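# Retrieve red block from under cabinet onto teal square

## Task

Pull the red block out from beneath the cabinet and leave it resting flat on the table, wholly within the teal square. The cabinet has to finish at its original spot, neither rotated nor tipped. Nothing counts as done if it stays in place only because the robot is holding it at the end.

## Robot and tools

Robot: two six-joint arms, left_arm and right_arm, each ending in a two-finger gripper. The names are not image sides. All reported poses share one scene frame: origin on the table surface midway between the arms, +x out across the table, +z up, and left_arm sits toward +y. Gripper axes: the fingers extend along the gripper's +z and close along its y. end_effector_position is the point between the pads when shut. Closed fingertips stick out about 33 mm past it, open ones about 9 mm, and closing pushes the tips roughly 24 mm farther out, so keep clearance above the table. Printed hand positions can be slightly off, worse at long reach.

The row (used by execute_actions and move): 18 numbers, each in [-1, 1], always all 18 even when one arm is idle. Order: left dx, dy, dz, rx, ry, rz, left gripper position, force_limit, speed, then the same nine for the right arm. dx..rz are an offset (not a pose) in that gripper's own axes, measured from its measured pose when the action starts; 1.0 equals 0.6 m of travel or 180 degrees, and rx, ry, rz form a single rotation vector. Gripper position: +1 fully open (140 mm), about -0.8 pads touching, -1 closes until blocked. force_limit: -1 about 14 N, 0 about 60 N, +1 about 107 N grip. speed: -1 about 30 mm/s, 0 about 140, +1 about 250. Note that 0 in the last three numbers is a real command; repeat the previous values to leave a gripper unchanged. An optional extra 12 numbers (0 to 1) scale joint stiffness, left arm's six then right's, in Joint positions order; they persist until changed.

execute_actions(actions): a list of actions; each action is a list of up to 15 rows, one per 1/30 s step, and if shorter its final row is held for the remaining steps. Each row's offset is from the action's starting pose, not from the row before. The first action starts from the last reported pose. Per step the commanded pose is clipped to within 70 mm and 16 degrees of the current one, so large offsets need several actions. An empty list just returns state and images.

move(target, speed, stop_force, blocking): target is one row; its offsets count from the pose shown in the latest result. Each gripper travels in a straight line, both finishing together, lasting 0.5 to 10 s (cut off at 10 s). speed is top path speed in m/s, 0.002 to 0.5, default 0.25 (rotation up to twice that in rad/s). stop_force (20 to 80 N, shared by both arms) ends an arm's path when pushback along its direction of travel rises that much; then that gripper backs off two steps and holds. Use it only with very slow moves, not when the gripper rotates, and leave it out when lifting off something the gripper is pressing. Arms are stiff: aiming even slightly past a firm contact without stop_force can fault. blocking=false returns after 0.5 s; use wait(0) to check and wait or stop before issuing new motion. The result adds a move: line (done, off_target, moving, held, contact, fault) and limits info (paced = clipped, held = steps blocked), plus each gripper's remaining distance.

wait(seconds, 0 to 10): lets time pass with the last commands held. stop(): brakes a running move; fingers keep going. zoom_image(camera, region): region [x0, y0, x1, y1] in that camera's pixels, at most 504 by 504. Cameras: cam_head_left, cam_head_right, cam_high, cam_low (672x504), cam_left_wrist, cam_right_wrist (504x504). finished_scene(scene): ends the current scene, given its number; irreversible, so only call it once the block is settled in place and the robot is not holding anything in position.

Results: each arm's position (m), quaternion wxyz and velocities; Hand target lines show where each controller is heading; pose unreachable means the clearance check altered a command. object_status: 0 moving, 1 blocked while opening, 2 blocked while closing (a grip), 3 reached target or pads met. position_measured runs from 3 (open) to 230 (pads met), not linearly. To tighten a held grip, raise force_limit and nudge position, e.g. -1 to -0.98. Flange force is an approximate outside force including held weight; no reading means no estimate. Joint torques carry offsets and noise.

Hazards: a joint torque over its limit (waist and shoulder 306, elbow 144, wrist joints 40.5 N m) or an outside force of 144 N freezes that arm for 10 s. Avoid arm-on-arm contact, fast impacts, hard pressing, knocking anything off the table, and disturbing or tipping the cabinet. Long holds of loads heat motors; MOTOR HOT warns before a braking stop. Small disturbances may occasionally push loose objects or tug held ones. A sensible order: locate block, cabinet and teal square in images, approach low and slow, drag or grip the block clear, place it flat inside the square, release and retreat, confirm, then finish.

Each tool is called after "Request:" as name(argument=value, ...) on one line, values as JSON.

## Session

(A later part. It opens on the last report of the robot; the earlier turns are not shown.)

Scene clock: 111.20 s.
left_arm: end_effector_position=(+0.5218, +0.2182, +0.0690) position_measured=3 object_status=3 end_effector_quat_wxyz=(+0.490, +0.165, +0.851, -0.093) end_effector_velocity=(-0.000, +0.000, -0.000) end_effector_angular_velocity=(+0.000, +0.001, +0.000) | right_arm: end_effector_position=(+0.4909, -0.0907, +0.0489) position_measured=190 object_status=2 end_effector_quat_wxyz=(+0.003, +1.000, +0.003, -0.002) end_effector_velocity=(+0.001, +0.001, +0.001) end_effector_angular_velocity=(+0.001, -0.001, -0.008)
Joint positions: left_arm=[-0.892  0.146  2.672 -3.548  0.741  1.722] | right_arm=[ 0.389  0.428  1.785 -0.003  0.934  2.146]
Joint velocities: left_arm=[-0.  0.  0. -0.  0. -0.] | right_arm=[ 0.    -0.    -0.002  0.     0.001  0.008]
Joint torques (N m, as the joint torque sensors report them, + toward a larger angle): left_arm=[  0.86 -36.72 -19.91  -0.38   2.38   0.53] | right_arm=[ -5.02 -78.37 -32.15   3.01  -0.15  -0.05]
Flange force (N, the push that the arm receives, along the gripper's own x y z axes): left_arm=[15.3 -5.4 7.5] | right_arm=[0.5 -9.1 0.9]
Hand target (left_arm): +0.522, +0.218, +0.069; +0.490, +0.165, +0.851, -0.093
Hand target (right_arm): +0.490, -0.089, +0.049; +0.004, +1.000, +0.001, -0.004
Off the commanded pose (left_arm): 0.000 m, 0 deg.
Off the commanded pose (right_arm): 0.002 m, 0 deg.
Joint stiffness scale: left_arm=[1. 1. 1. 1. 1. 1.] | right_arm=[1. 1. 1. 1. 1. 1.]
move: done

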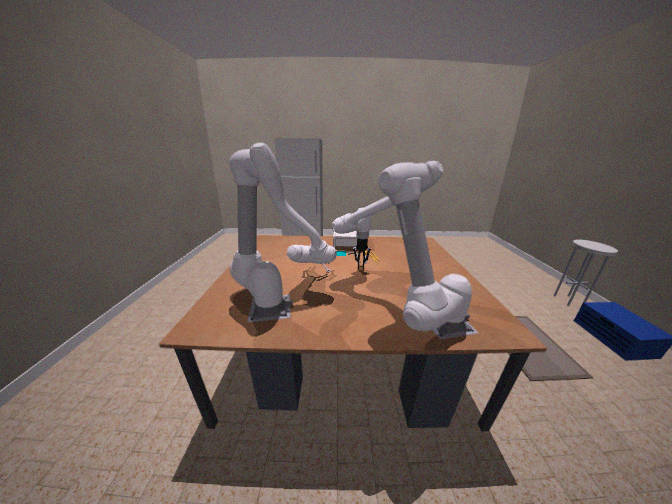

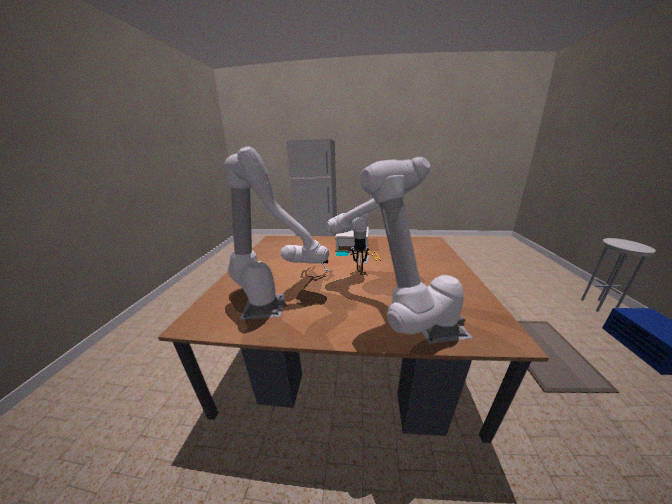

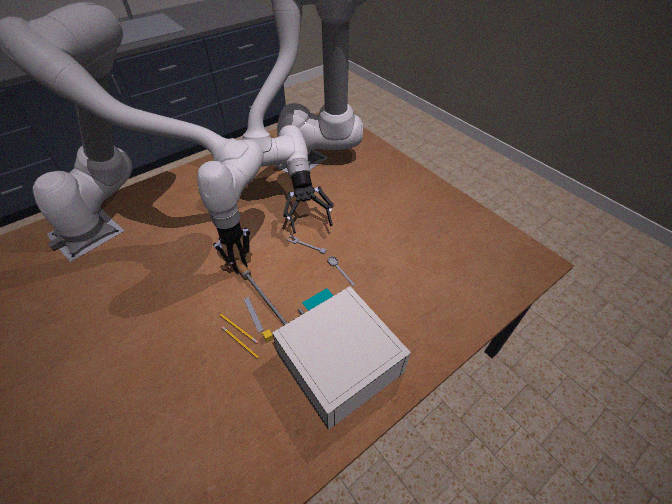

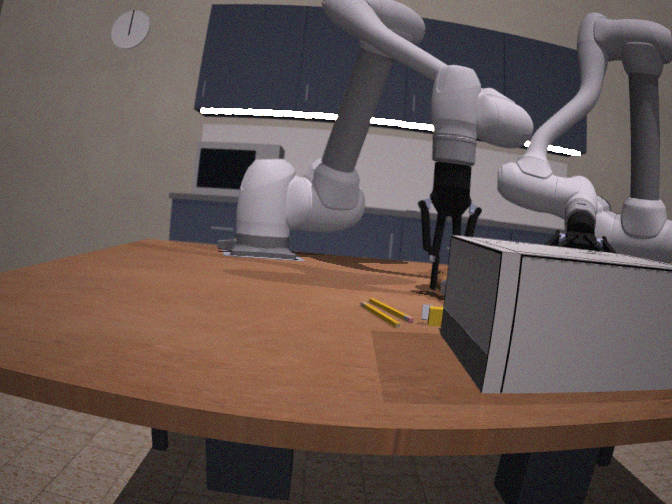

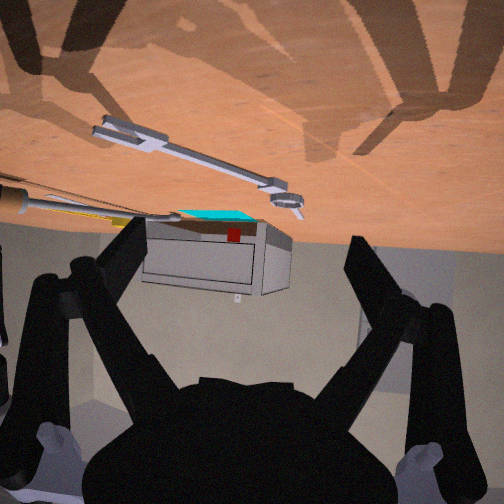

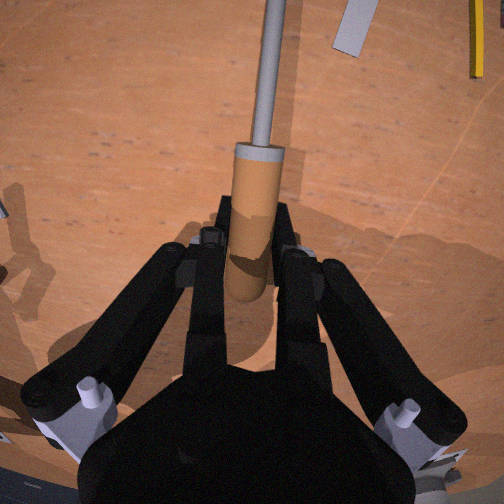

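Request:
move(target=[0,0,0,0,0,0,1,0,0, 0.27,0.025,0,0,0,0,-1,0.6,0], speed=0.1)

Request:
zoom_image(camera="cam_left_wrist", region=[130, 195, 280, 265])

Scene clock: 117.23 s.
left_arm: end_effector_position=(+0.5218, +0.2182, +0.0690) position_measured=3 object_status=3 end_effector_quat_wxyz=(+0.490, +0.165, +0.851, -0.093) end_effector_velocity=(-0.000, -0.000, -0.000) end_effector_angular_velocity=(-0.001, +0.001, +0.001) | right_arm: end_effector_position=(+0.6524, -0.1030, +0.0479) position_measured=190 object_status=2 end_effector_quat_wxyz=(+0.001, +1.000, +0.001, +0.001) end_effector_velocity=(+0.001, +0.000, +0.001) end_effector_angular_velocity=(-0.000, +0.000, +0.001)
Joint positions: left_arm=[-0.892  0.146  2.672 -3.548  0.741  1.722] | right_arm=[ 0.271  0.602  1.499 -0.003  1.04   2.031]
Joint velocities: left_arm=[-0.     0.     0.    -0.001  0.    -0.002] | right_arm=[-0.     0.001 -0.003 -0.     0.002 -0.   ]
Joint torques (N m, as the joint torque sensors report them, + toward a larger angle): left_arm=[  1.58 -34.25 -19.71  -0.29   2.15   0.7 ] | right_arm=[ -2.82 -98.18 -37.65   3.3   -0.58  -0.32]
Flange force (N, the push that the arm receives, along the gripper's own x y z axes): left_arm=[10.6 -7.6 0.7] | right_arm=[-0.6 -4.1 3.3]
Hand target (left_arm): +0.522, +0.218, +0.069; +0.490, +0.165, +0.851, -0.093
Hand target (right_arm): +0.653, -0.105, +0.048; +0.003, +1.000, +0.003, -0.002
Off the commanded pose (left_arm): 0.000 m, 0 deg.
Off the commanded pose (right_arm): 0.002 m, 0 deg.
Joint stiffness scale: left_arm=[1. 1. 1. 1. 1. 1.] | right_arm=[1. 1. 1. 1. 1. 1.]
move: done

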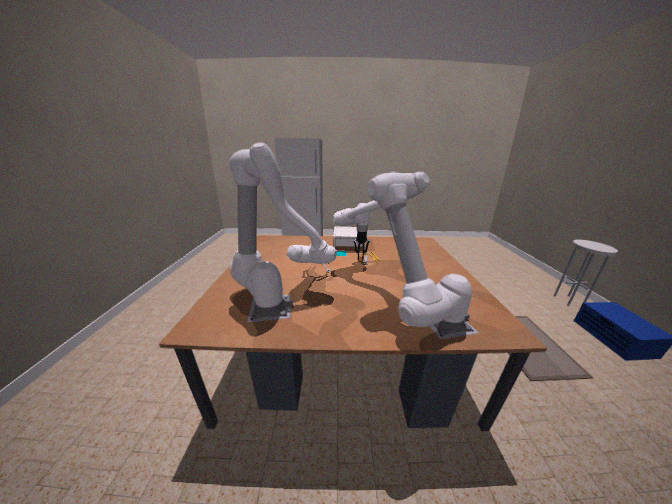

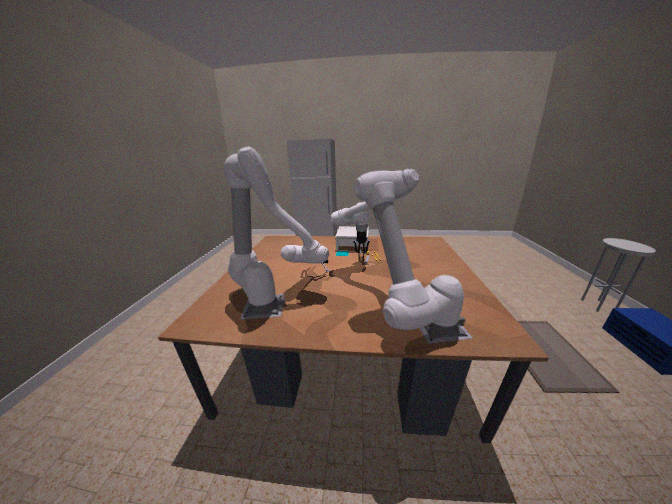

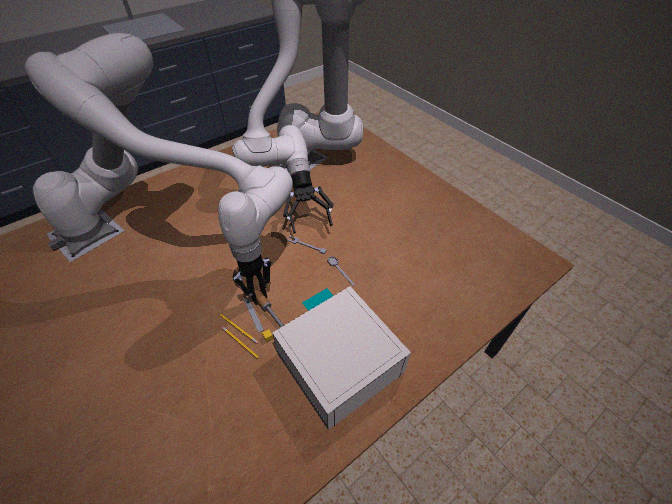

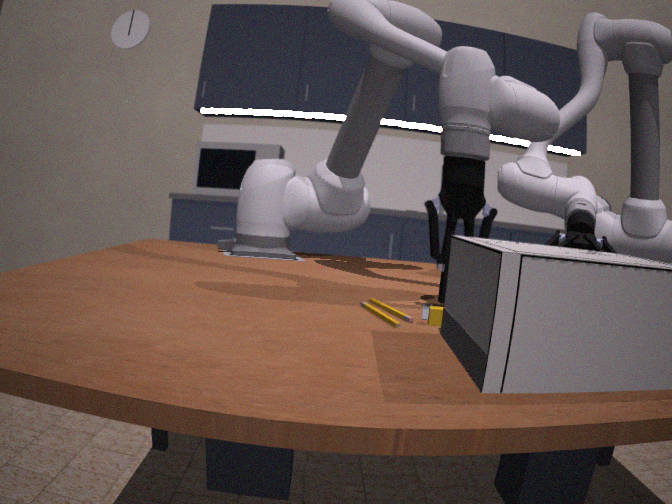

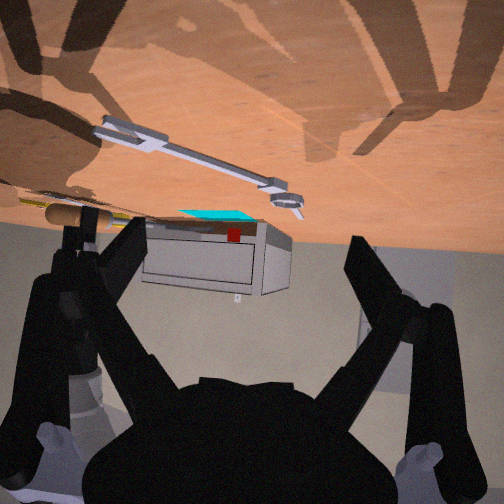

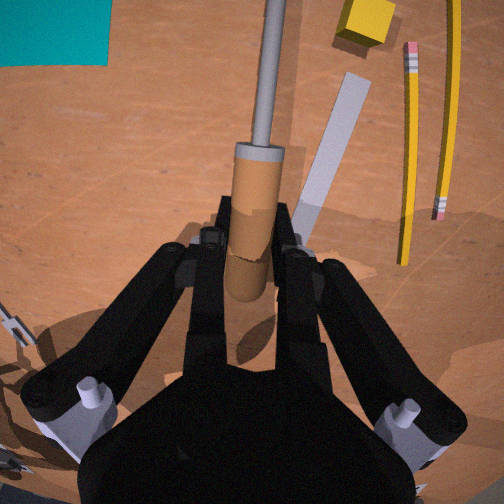

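Region (130, 195, 280, 265) of cam_left_wrist's 504x504 image, scaled by 3.360, with more detail than that image has; it fills the top 235 rows of this view, and the rest is white.

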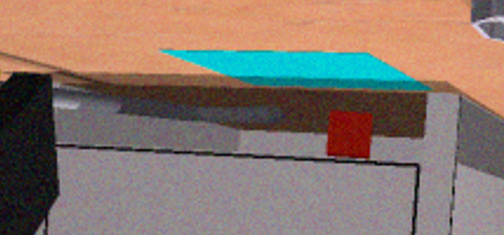

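Request:
move(target=[0,0,0,0,0,0,1,0,0, 0.2,0,0,0,0,0,-1,0.6,0], speed=0.1)

Request:
move(target=[0,0,0,0,0,0,1,0,0, 0,-0.155,0,0,0,0,-1,0.6,0], speed=0.07)

Request:
zoom_image(camera="cam_left_wrist", region=[130, 195, 280, 265])

Scene clock: 124.10 s.
left_arm: end_effector_position=(+0.5218, +0.2182, +0.0690) position_measured=3 object_status=3 end_effector_quat_wxyz=(+0.490, +0.165, +0.851, -0.093) end_effector_velocity=(+0.000, -0.000, +0.000) end_effector_angular_velocity=(-0.001, -0.000, -0.001) | right_arm: end_effector_position=(+0.7722, -0.1008, +0.0477) position_measured=190 object_status=2 end_effector_quat_wxyz=(+0.000, +1.000, -0.000, +0.003) end_effector_velocity=(+0.001, +0.000, +0.001) end_effector_angular_velocity=(-0.000, +0.000, +0.001)
Joint positions: left_arm=[-0.892  0.146  2.672 -3.548  0.741  1.722] | right_arm=[ 0.216  0.759  1.221 -0.003  1.157  1.979]
Joint velocities: left_arm=[-0.    -0.    -0.     0.001 -0.    -0.001] | right_arm=[-0.     0.001 -0.004  0.     0.003 -0.001]
Joint torques (N m, as the joint torque sensors report them, + toward a larger angle): left_arm=[  0.29 -32.4  -19.38   0.12   2.45   0.41] | right_arm=[  -3.11 -115.84  -38.25    3.53   -0.57    0.16]
Flange force (N, the push that the arm receives, along the gripper's own x y z axes): left_arm=[3.0 -5.0 -4.0] | right_arm=[8.2 -7.4 3.7]
Hand target (left_arm): +0.522, +0.218, +0.069; +0.490, +0.165, +0.851, -0.093
Hand target (right_arm): +0.772, -0.103, +0.048; +0.001, +1.000, +0.001, +0.001
Off the commanded pose (left_arm): 0.000 m, 0 deg.
Off the commanded pose (right_arm): 0.002 m, 0 deg.
Joint stiffness scale: left_arm=[1. 1. 1. 1. 1. 1.] | right_arm=[1. 1. 1. 1. 1. 1.]
move: done

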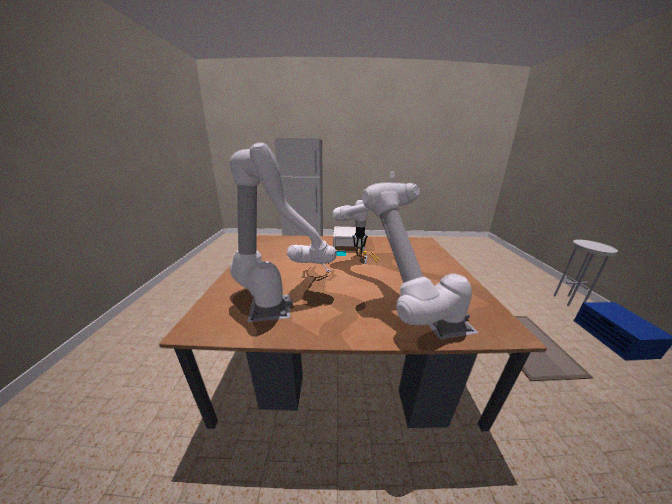

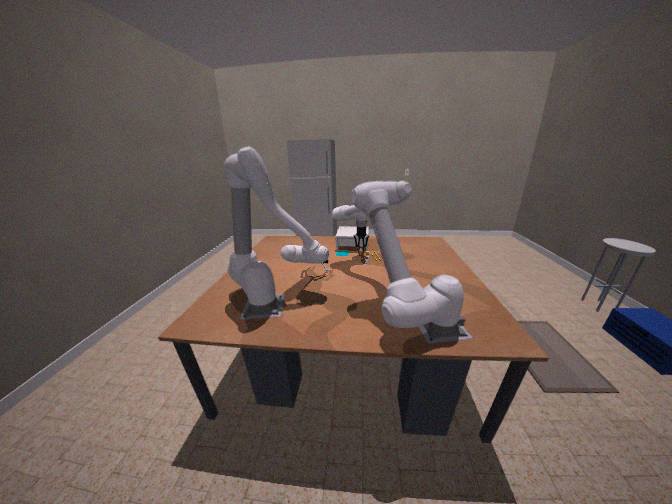

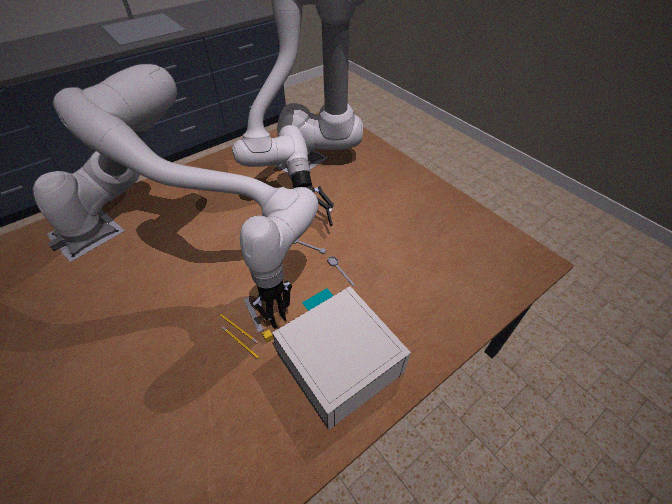

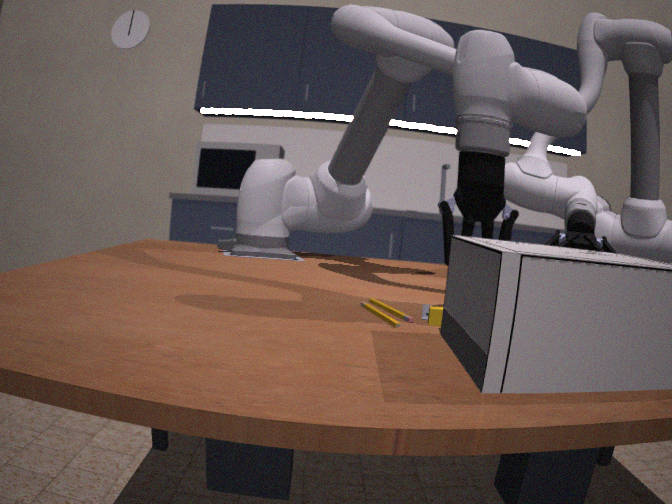

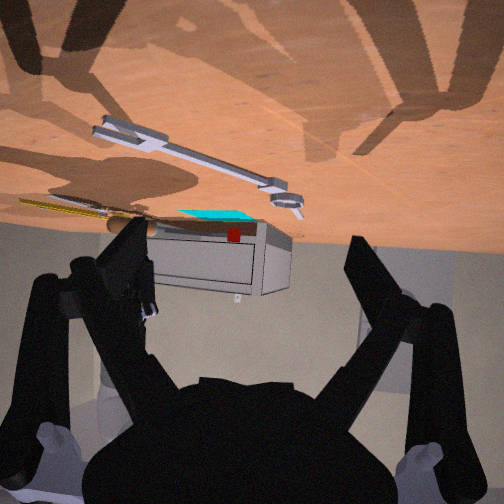

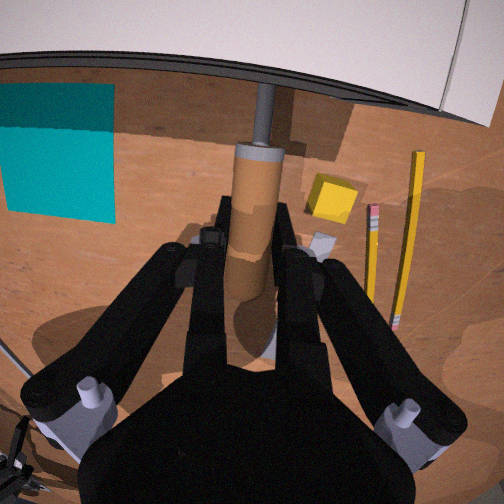

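Scene clock: 125.77 s.
left_arm: end_effector_position=(+0.5218, +0.2182, +0.0690) position_measured=3 object_status=3 end_effector_quat_wxyz=(+0.490, +0.165, +0.851, -0.093) end_effector_velocity=(+0.000, +0.000, +0.000) end_effector_angular_velocity=(-0.000, -0.000, +0.001) | right_arm: end_effector_position=(+0.7738, -0.0091, +0.0475) position_measured=190 object_status=2 end_effector_quat_wxyz=(-0.001, +1.000, +0.001, +0.005) end_effector_velocity=(+0.000, +0.000, +0.000) end_effector_angular_velocity=(+0.000, -0.000, -0.002)
Joint positions: left_arm=[-0.892  0.146  2.672 -3.548  0.741  1.722] | right_arm=[ 0.301  0.828  1.093 -0.003  1.21   2.061]
Joint velocities: left_arm=[ 0.    -0.    -0.    -0.001  0.     0.   ] | right_arm=[ 0.     0.001 -0.002 -0.     0.002  0.002]
Joint torques (N m, as the joint torque sensors report them, + toward a larger angle): left_arm=[  0.67 -36.04 -19.3   -0.37   1.94   0.91] | right_arm=[  -3.64 -119.56  -40.66    3.48   -1.07   -0.32]
Flange force (N, the push that the arm receives, along the gripper's own x y z axes): left_arm=[14.9 -4.3 7.5] | right_arm=[1.3 -5.4 2.3]
Hand target (left_arm): +0.522, +0.218, +0.069; +0.490, +0.165, +0.851, -0.093
Hand target (right_arm): +0.772, -0.008, +0.048; +0.000, +1.000, -0.000, +0.003
Off the commanded pose (left_arm): 0.000 m, 0 deg.
Off the commanded pose (right_arm): 0.002 m, 0 deg.
Joint stiffness scale: left_arm=[1. 1. 1. 1. 1. 1.] | right_arm=[1. 1. 1. 1. 1. 1.]
move: done

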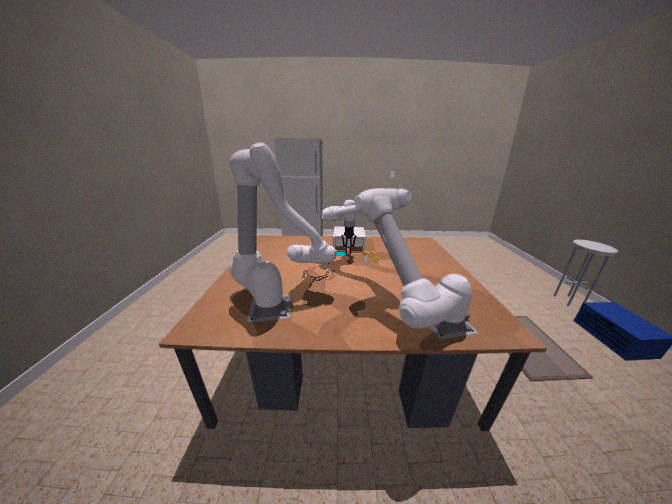

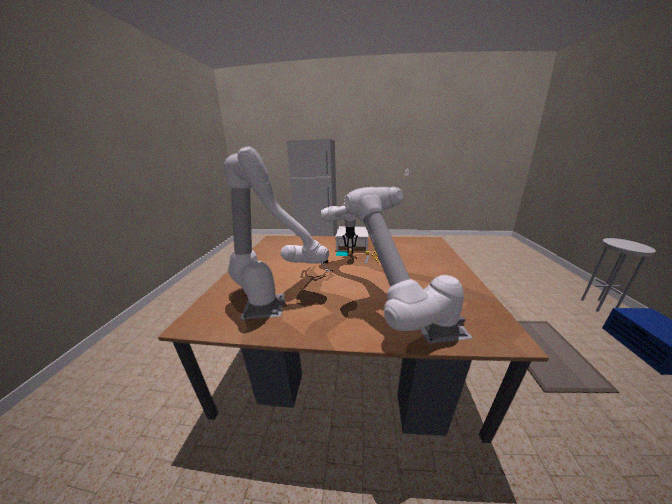

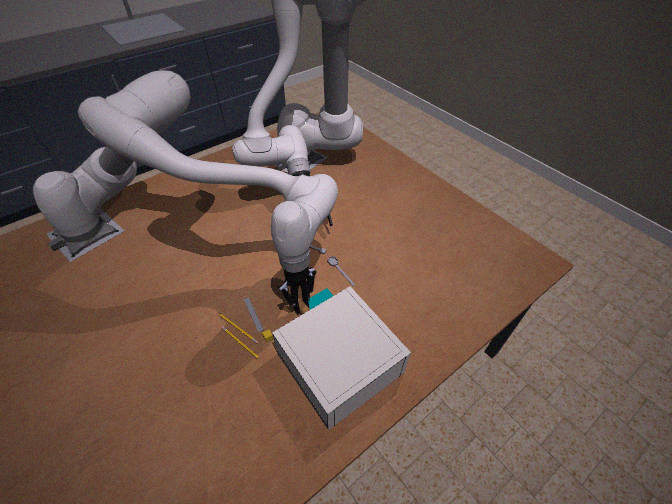

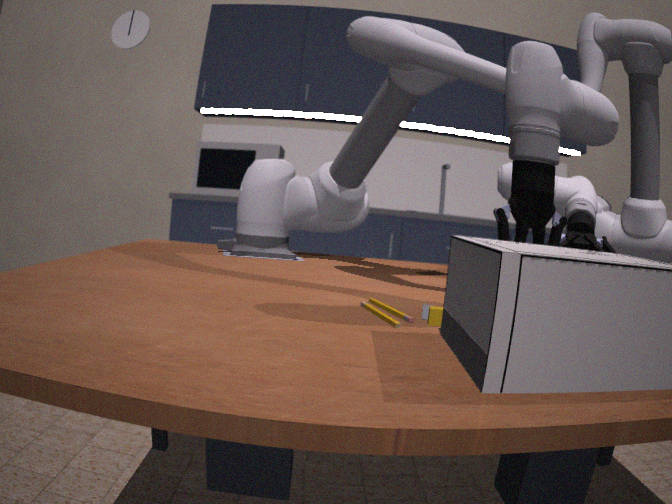

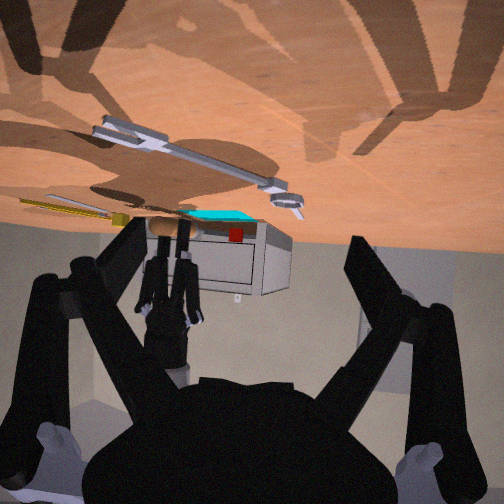

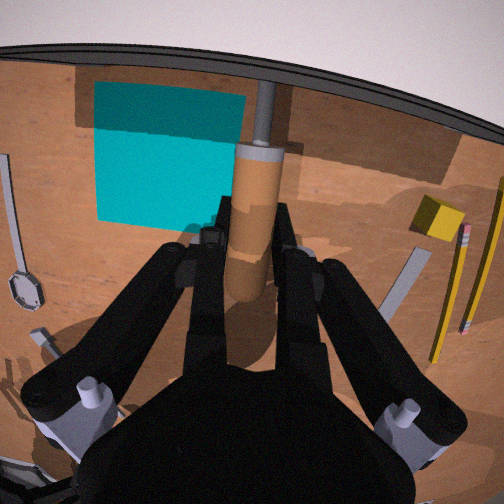

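Region (130, 195, 280, 265) of cam_left_wrist's 504x504 image, scaled by 3.360, with more detail than that image has; it fills the top 235 rows of this view, and the rest is white.

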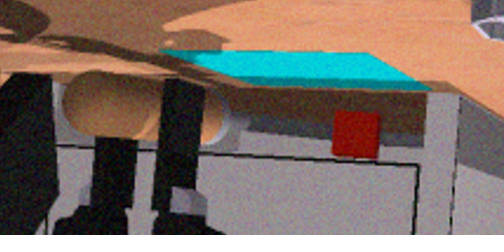

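Request:
move(target=[-0.067,0.2,0.115,0,0,0,1,0,0, -0.44,-0.082,0,0,0,0,-1,0.6,0], speed=0.08)

Scene clock: 135.30 s.
left_arm: end_effector_position=(+0.6391, +0.3006, +0.0700) position_measured=3 object_status=3 end_effector_quat_wxyz=(+0.491, +0.164, +0.850, -0.092) end_effector_velocity=(-0.000, +0.000, -0.000) end_effector_angular_velocity=(+0.001, +0.001, -0.002) | right_arm: end_effector_position=(+0.5102, +0.0388, +0.0454) position_measured=190 object_status=2 end_effector_quat_wxyz=(-0.000, +1.000, +0.002, +0.003) end_effector_velocity=(-0.000, -0.000, -0.001) end_effector_angular_velocity=(+0.000, -0.000, -0.002)
Joint positions: left_arm=[-0.477  0.232  2.532 -3.004  0.671  1.518] | right_arm=[ 0.512  0.557  1.583 -0.003  0.997  2.271]
Joint velocities: left_arm=[ 0.001  0.     0.     0.004 -0.    -0.001] | right_arm=[ 0.    -0.     0.001  0.    -0.001  0.002]
Joint torques (N m, as the joint torque sensors report them, + toward a larger angle): left_arm=[  4.4  -44.93 -20.79  -0.93   2.26   1.05] | right_arm=[ -2.95 -92.48 -35.11   3.38  -0.12   0.19]
Flange force (N, the push that the arm receives, along the gripper's own x y z axes): left_arm=[10.7 -14.3 5.1] | right_arm=[0.7 -5.2 2.2]
Hand target (left_arm): +0.641, +0.300, +0.070; +0.490, +0.165, +0.851, -0.092
Hand target (right_arm): +0.510, +0.040, +0.045; -0.001, +1.000, +0.001, +0.005
Off the commanded pose (left_arm): 0.002 m, 0 deg.
Off the commanded pose (right_arm): 0.001 m, 0 deg.
Joint stiffness scale: left_arm=[1. 1. 1. 1. 1. 1.] | right_arm=[1. 1. 1. 1. 1. 1.]
move: done

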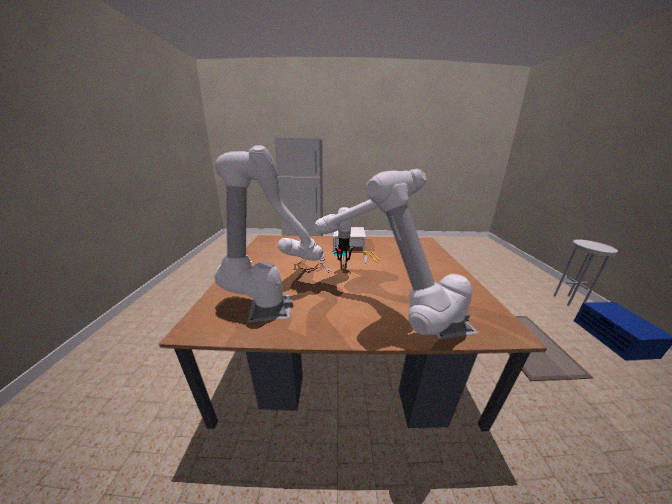

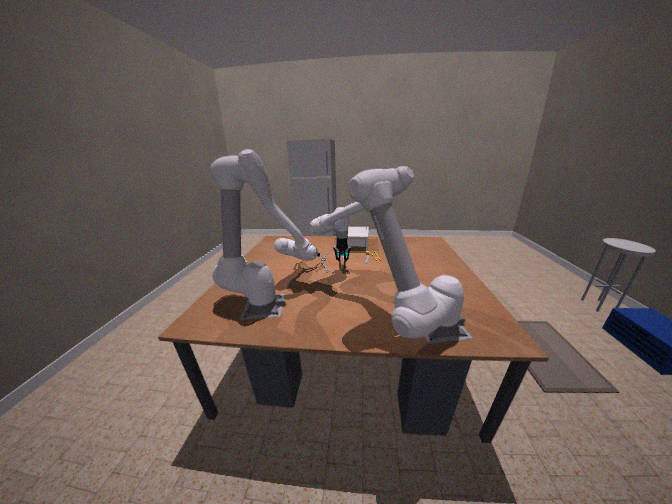

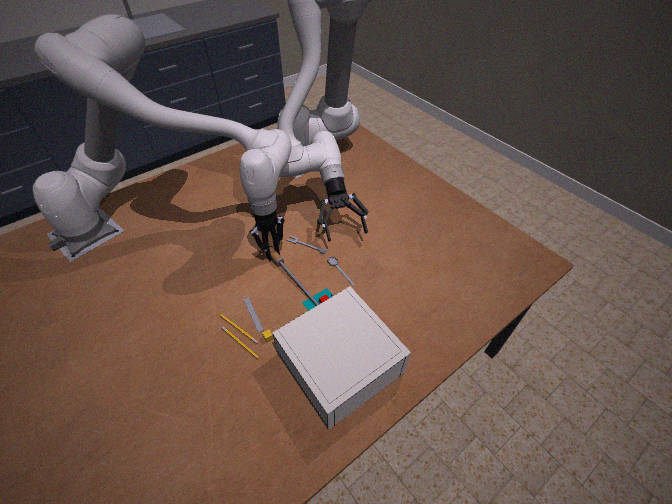

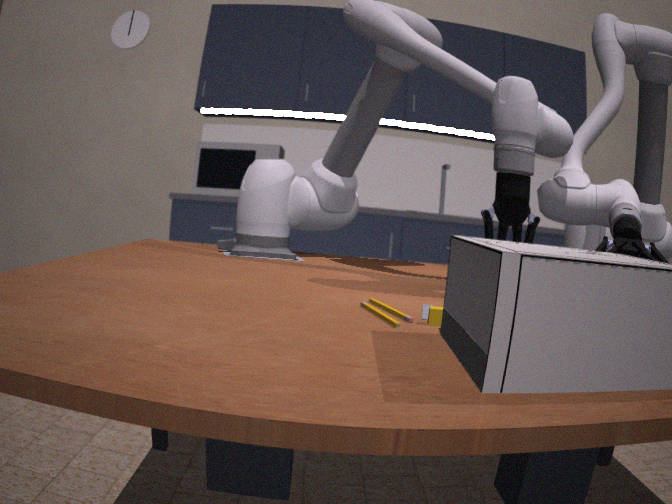

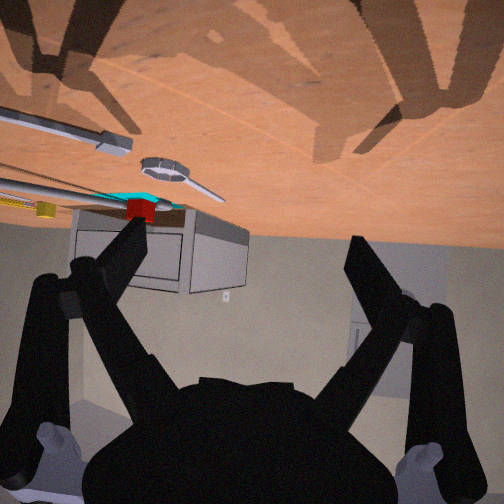

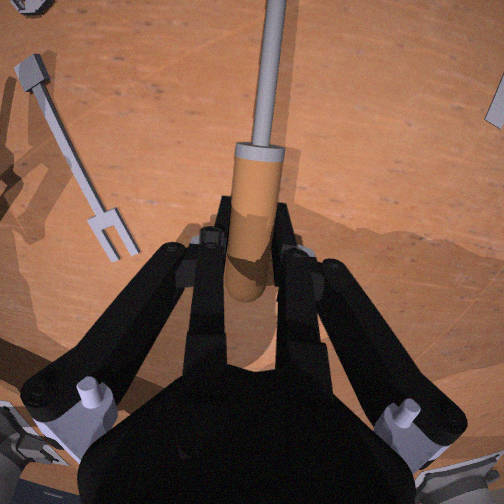

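Request:
move(target=[0,0,0,0,0,0,1,0,0, 0.015,0.012,-0.09,0,0,0,-1,0.6,0], speed=0.06)

Request:
move(target=[0,0,0,0,0,0,1,0,0, -0.1,0.25,0,0,0,0,-1,0.6,0], speed=0.2)

Request:
zoom_image(camera="cam_head_left", region=[320, 225, 380, 270])

Request:
zoom_image(camera="cam_left_wrist", region=[70, 175, 210, 235])

Scene clock: 141.63 s.
left_arm: end_effector_position=(+0.6391, +0.3006, +0.0700) position_measured=3 object_status=3 end_effector_quat_wxyz=(+0.491, +0.164, +0.850, -0.092) end_effector_velocity=(-0.001, +0.001, -0.001) end_effector_angular_velocity=(+0.001, +0.001, +0.001) | right_arm: end_effector_position=(+0.5181, +0.0330, +0.0967) position_measured=190 object_status=2 end_effector_quat_wxyz=(-0.001, +1.000, +0.001, +0.004) end_effector_velocity=(-0.001, -0.001, +0.000) end_effector_angular_velocity=(-0.002, +0.003, +0.001)
Joint positions: left_arm=[-0.477  0.232  2.532 -3.003  0.671  1.518] | right_arm=[ 0.5    0.517  1.543 -0.003  1.075  2.261]
Joint velocities: left_arm=[ 0.     0.     0.001 -0.001 -0.     0.001] | right_arm=[-0.    -0.    -0.    -0.     0.004 -0.001]
Joint torques (N m, as the joint torque sensors report them, + toward a larger angle): left_arm=[  0.65 -43.77 -19.55  -0.89   2.03   0.64] | right_arm=[ -3.68 -91.64 -37.93   3.24  -0.72  -0.09]
Flange force (N, the push that the arm receives, along the gripper's own x y z axes): left_arm=[8.7 -4.1 3.7] | right_arm=[-0.6 -5.8 2.6]
Hand target (left_arm): +0.639, +0.301, +0.070; +0.491, +0.164, +0.850, -0.092
Hand target (right_arm): +0.519, +0.032, +0.099; -0.000, +1.000, +0.002, +0.003
Off the commanded pose (left_arm): 0.000 m, 0 deg.
Off the commanded pose (right_arm): 0.003 m, 0 deg.
Joint stiffness scale: left_arm=[1. 1. 1. 1. 1. 1.] | right_arm=[1. 1. 1. 1. 1. 1.]
move: done

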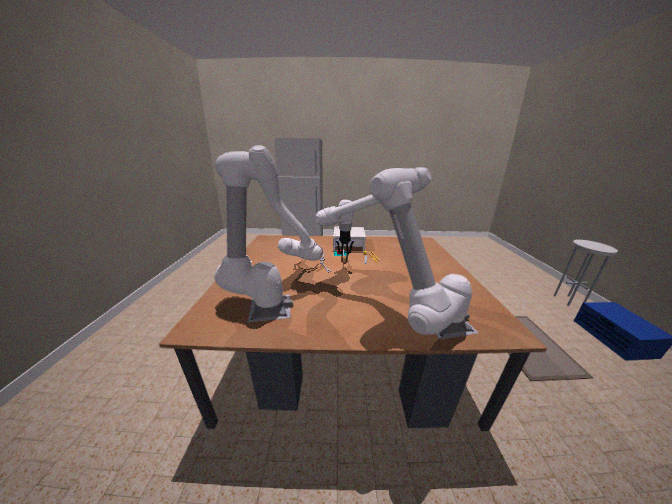

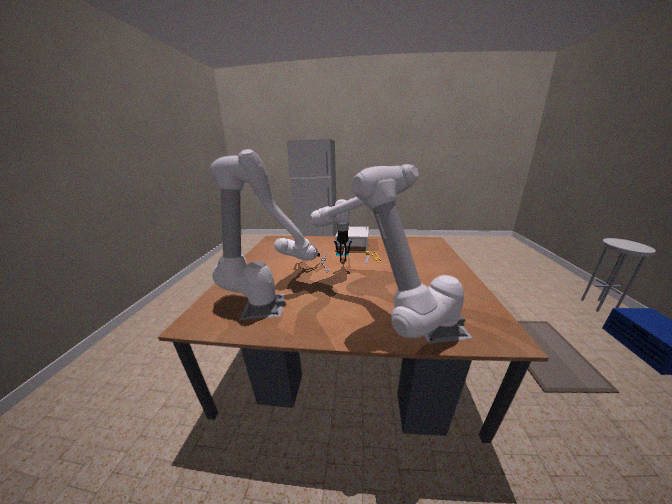

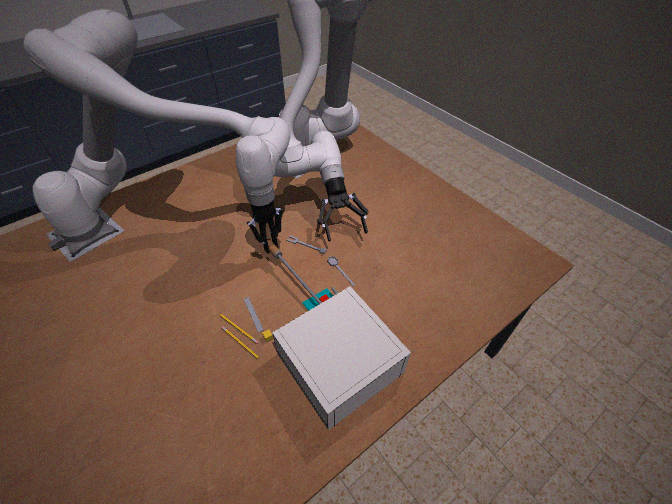

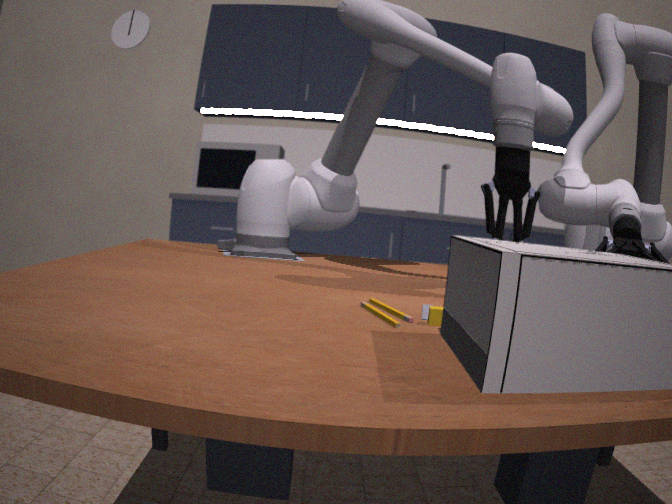

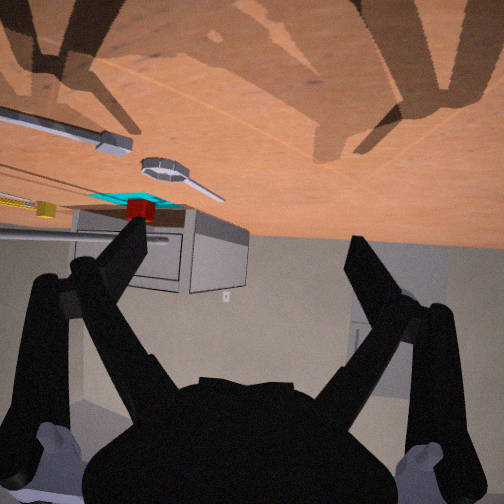

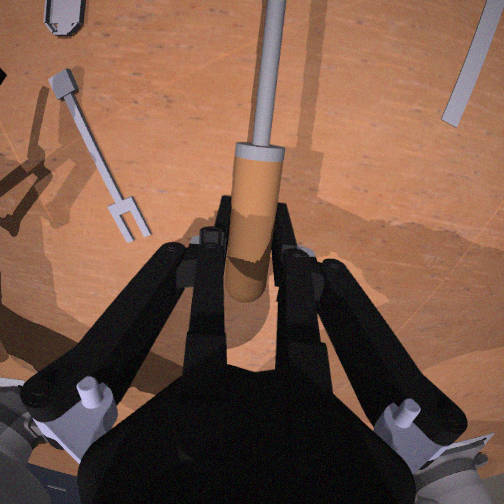

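Scene clock: 142.87 s.
left_arm: end_effector_position=(+0.6391, +0.3006, +0.0700) position_measured=3 object_status=3 end_effector_quat_wxyz=(+0.491, +0.164, +0.850, -0.092) end_effector_velocity=(-0.000, -0.000, -0.000) end_effector_angular_velocity=(-0.001, +0.001, -0.000) | right_arm: end_effector_position=(+0.4574, -0.1163, +0.0963) position_measured=190 object_status=2 end_effector_quat_wxyz=(+0.001, +1.000, -0.000, +0.002) end_effector_velocity=(-0.000, -0.000, -0.000) end_effector_angular_velocity=(+0.000, -0.001, +0.002)
Joint positions: left_arm=[-0.477  0.232  2.532 -3.003  0.671  1.518] | right_arm=[ 0.384  0.322  1.841 -0.003  0.977  2.148]
Joint velocities: left_arm=[-0.     0.    -0.     0.001  0.    -0.001] | right_arm=[-0.    -0.     0.001 -0.    -0.002 -0.003]
Joint torques (N m, as the joint torque sensors report them, + toward a larger angle): left_arm=[ -0.3  -45.09 -18.6   -0.84   2.44   0.8 ] | right_arm=[ -4.4  -70.08 -35.99   3.15  -0.12  -0.06]
Flange force (N, the push that the arm receives, along the gripper's own x y z axes): left_arm=[8.7 -0.9 7.3] | right_arm=[-2.8 -6.5 3.3]
Hand target (left_arm): +0.639, +0.301, +0.070; +0.491, +0.164, +0.850, -0.092
Hand target (right_arm): +0.458, -0.117, +0.096; -0.001, +1.000, +0.001, +0.004
Off the commanded pose (left_arm): 0.000 m, 0 deg.
Off the commanded pose (right_arm): 0.001 m, 0 deg.
Joint stiffness scale: left_arm=[1. 1. 1. 1. 1. 1.] | right_arm=[1. 1. 1. 1. 1. 1.]
move: done

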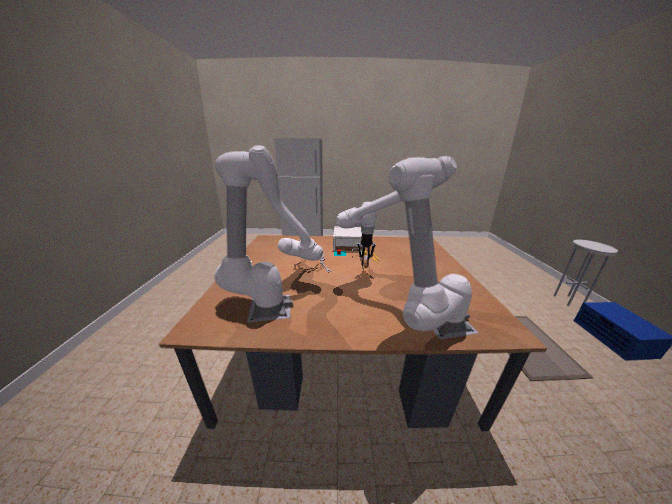

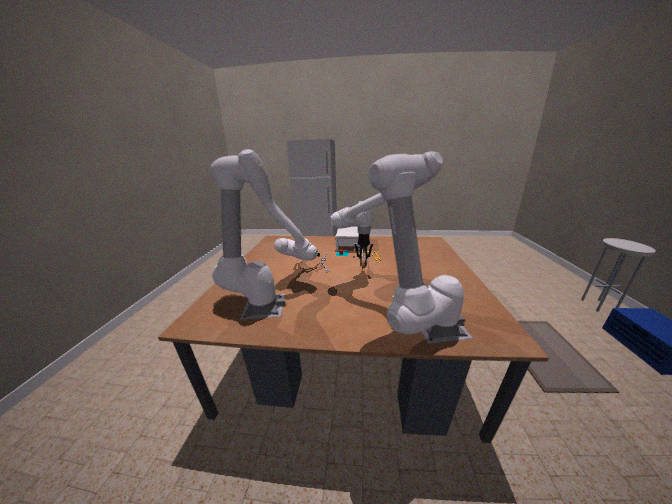

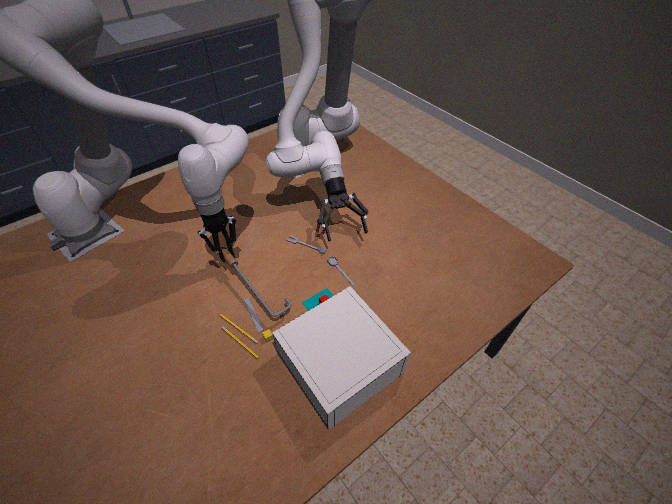

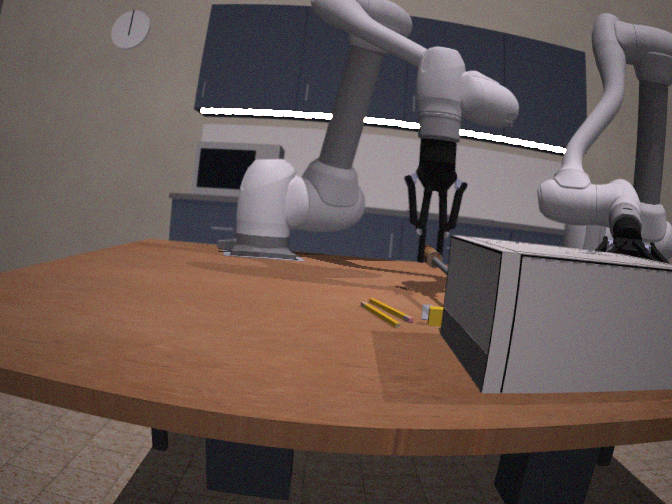

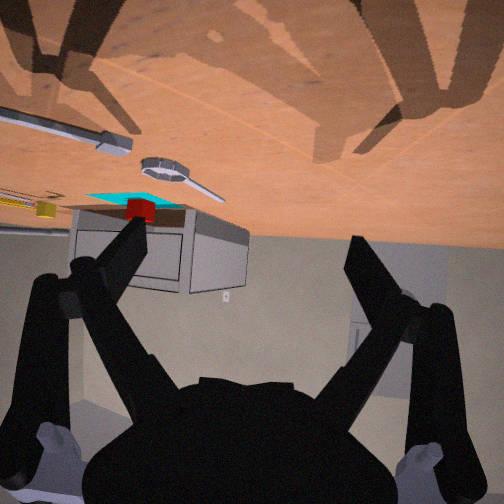

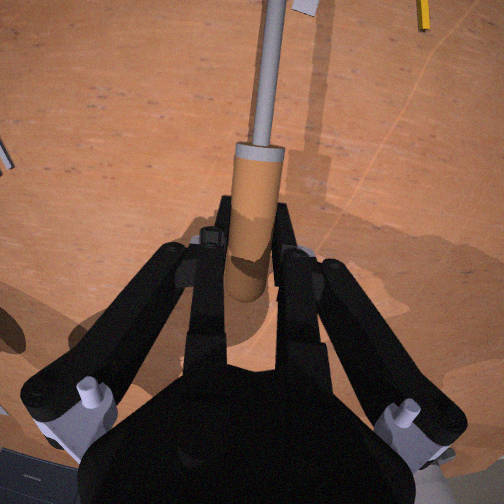

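Region (320, 225, 380, 270) of cam_head_left's 672x504 image, scaled by 8.400, with more detail than that image has; it fills the top 378 rows of this view, and the rest is white.

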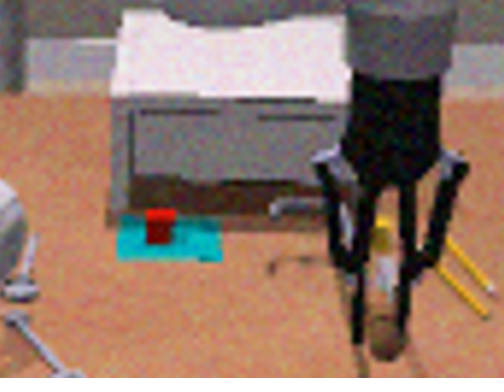

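Region (70, 175, 210, 235) of cam_left_wrist's 504x504 image, scaled by 3.600, with more detail than that image has; it fills the top 216 rows of this view, and the rest is white.

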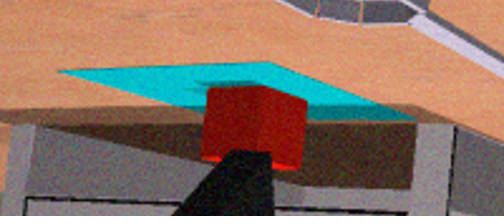

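The block is well inside the square.

Request:
finished_scene(scene=1)

The scene is finished: the task was done.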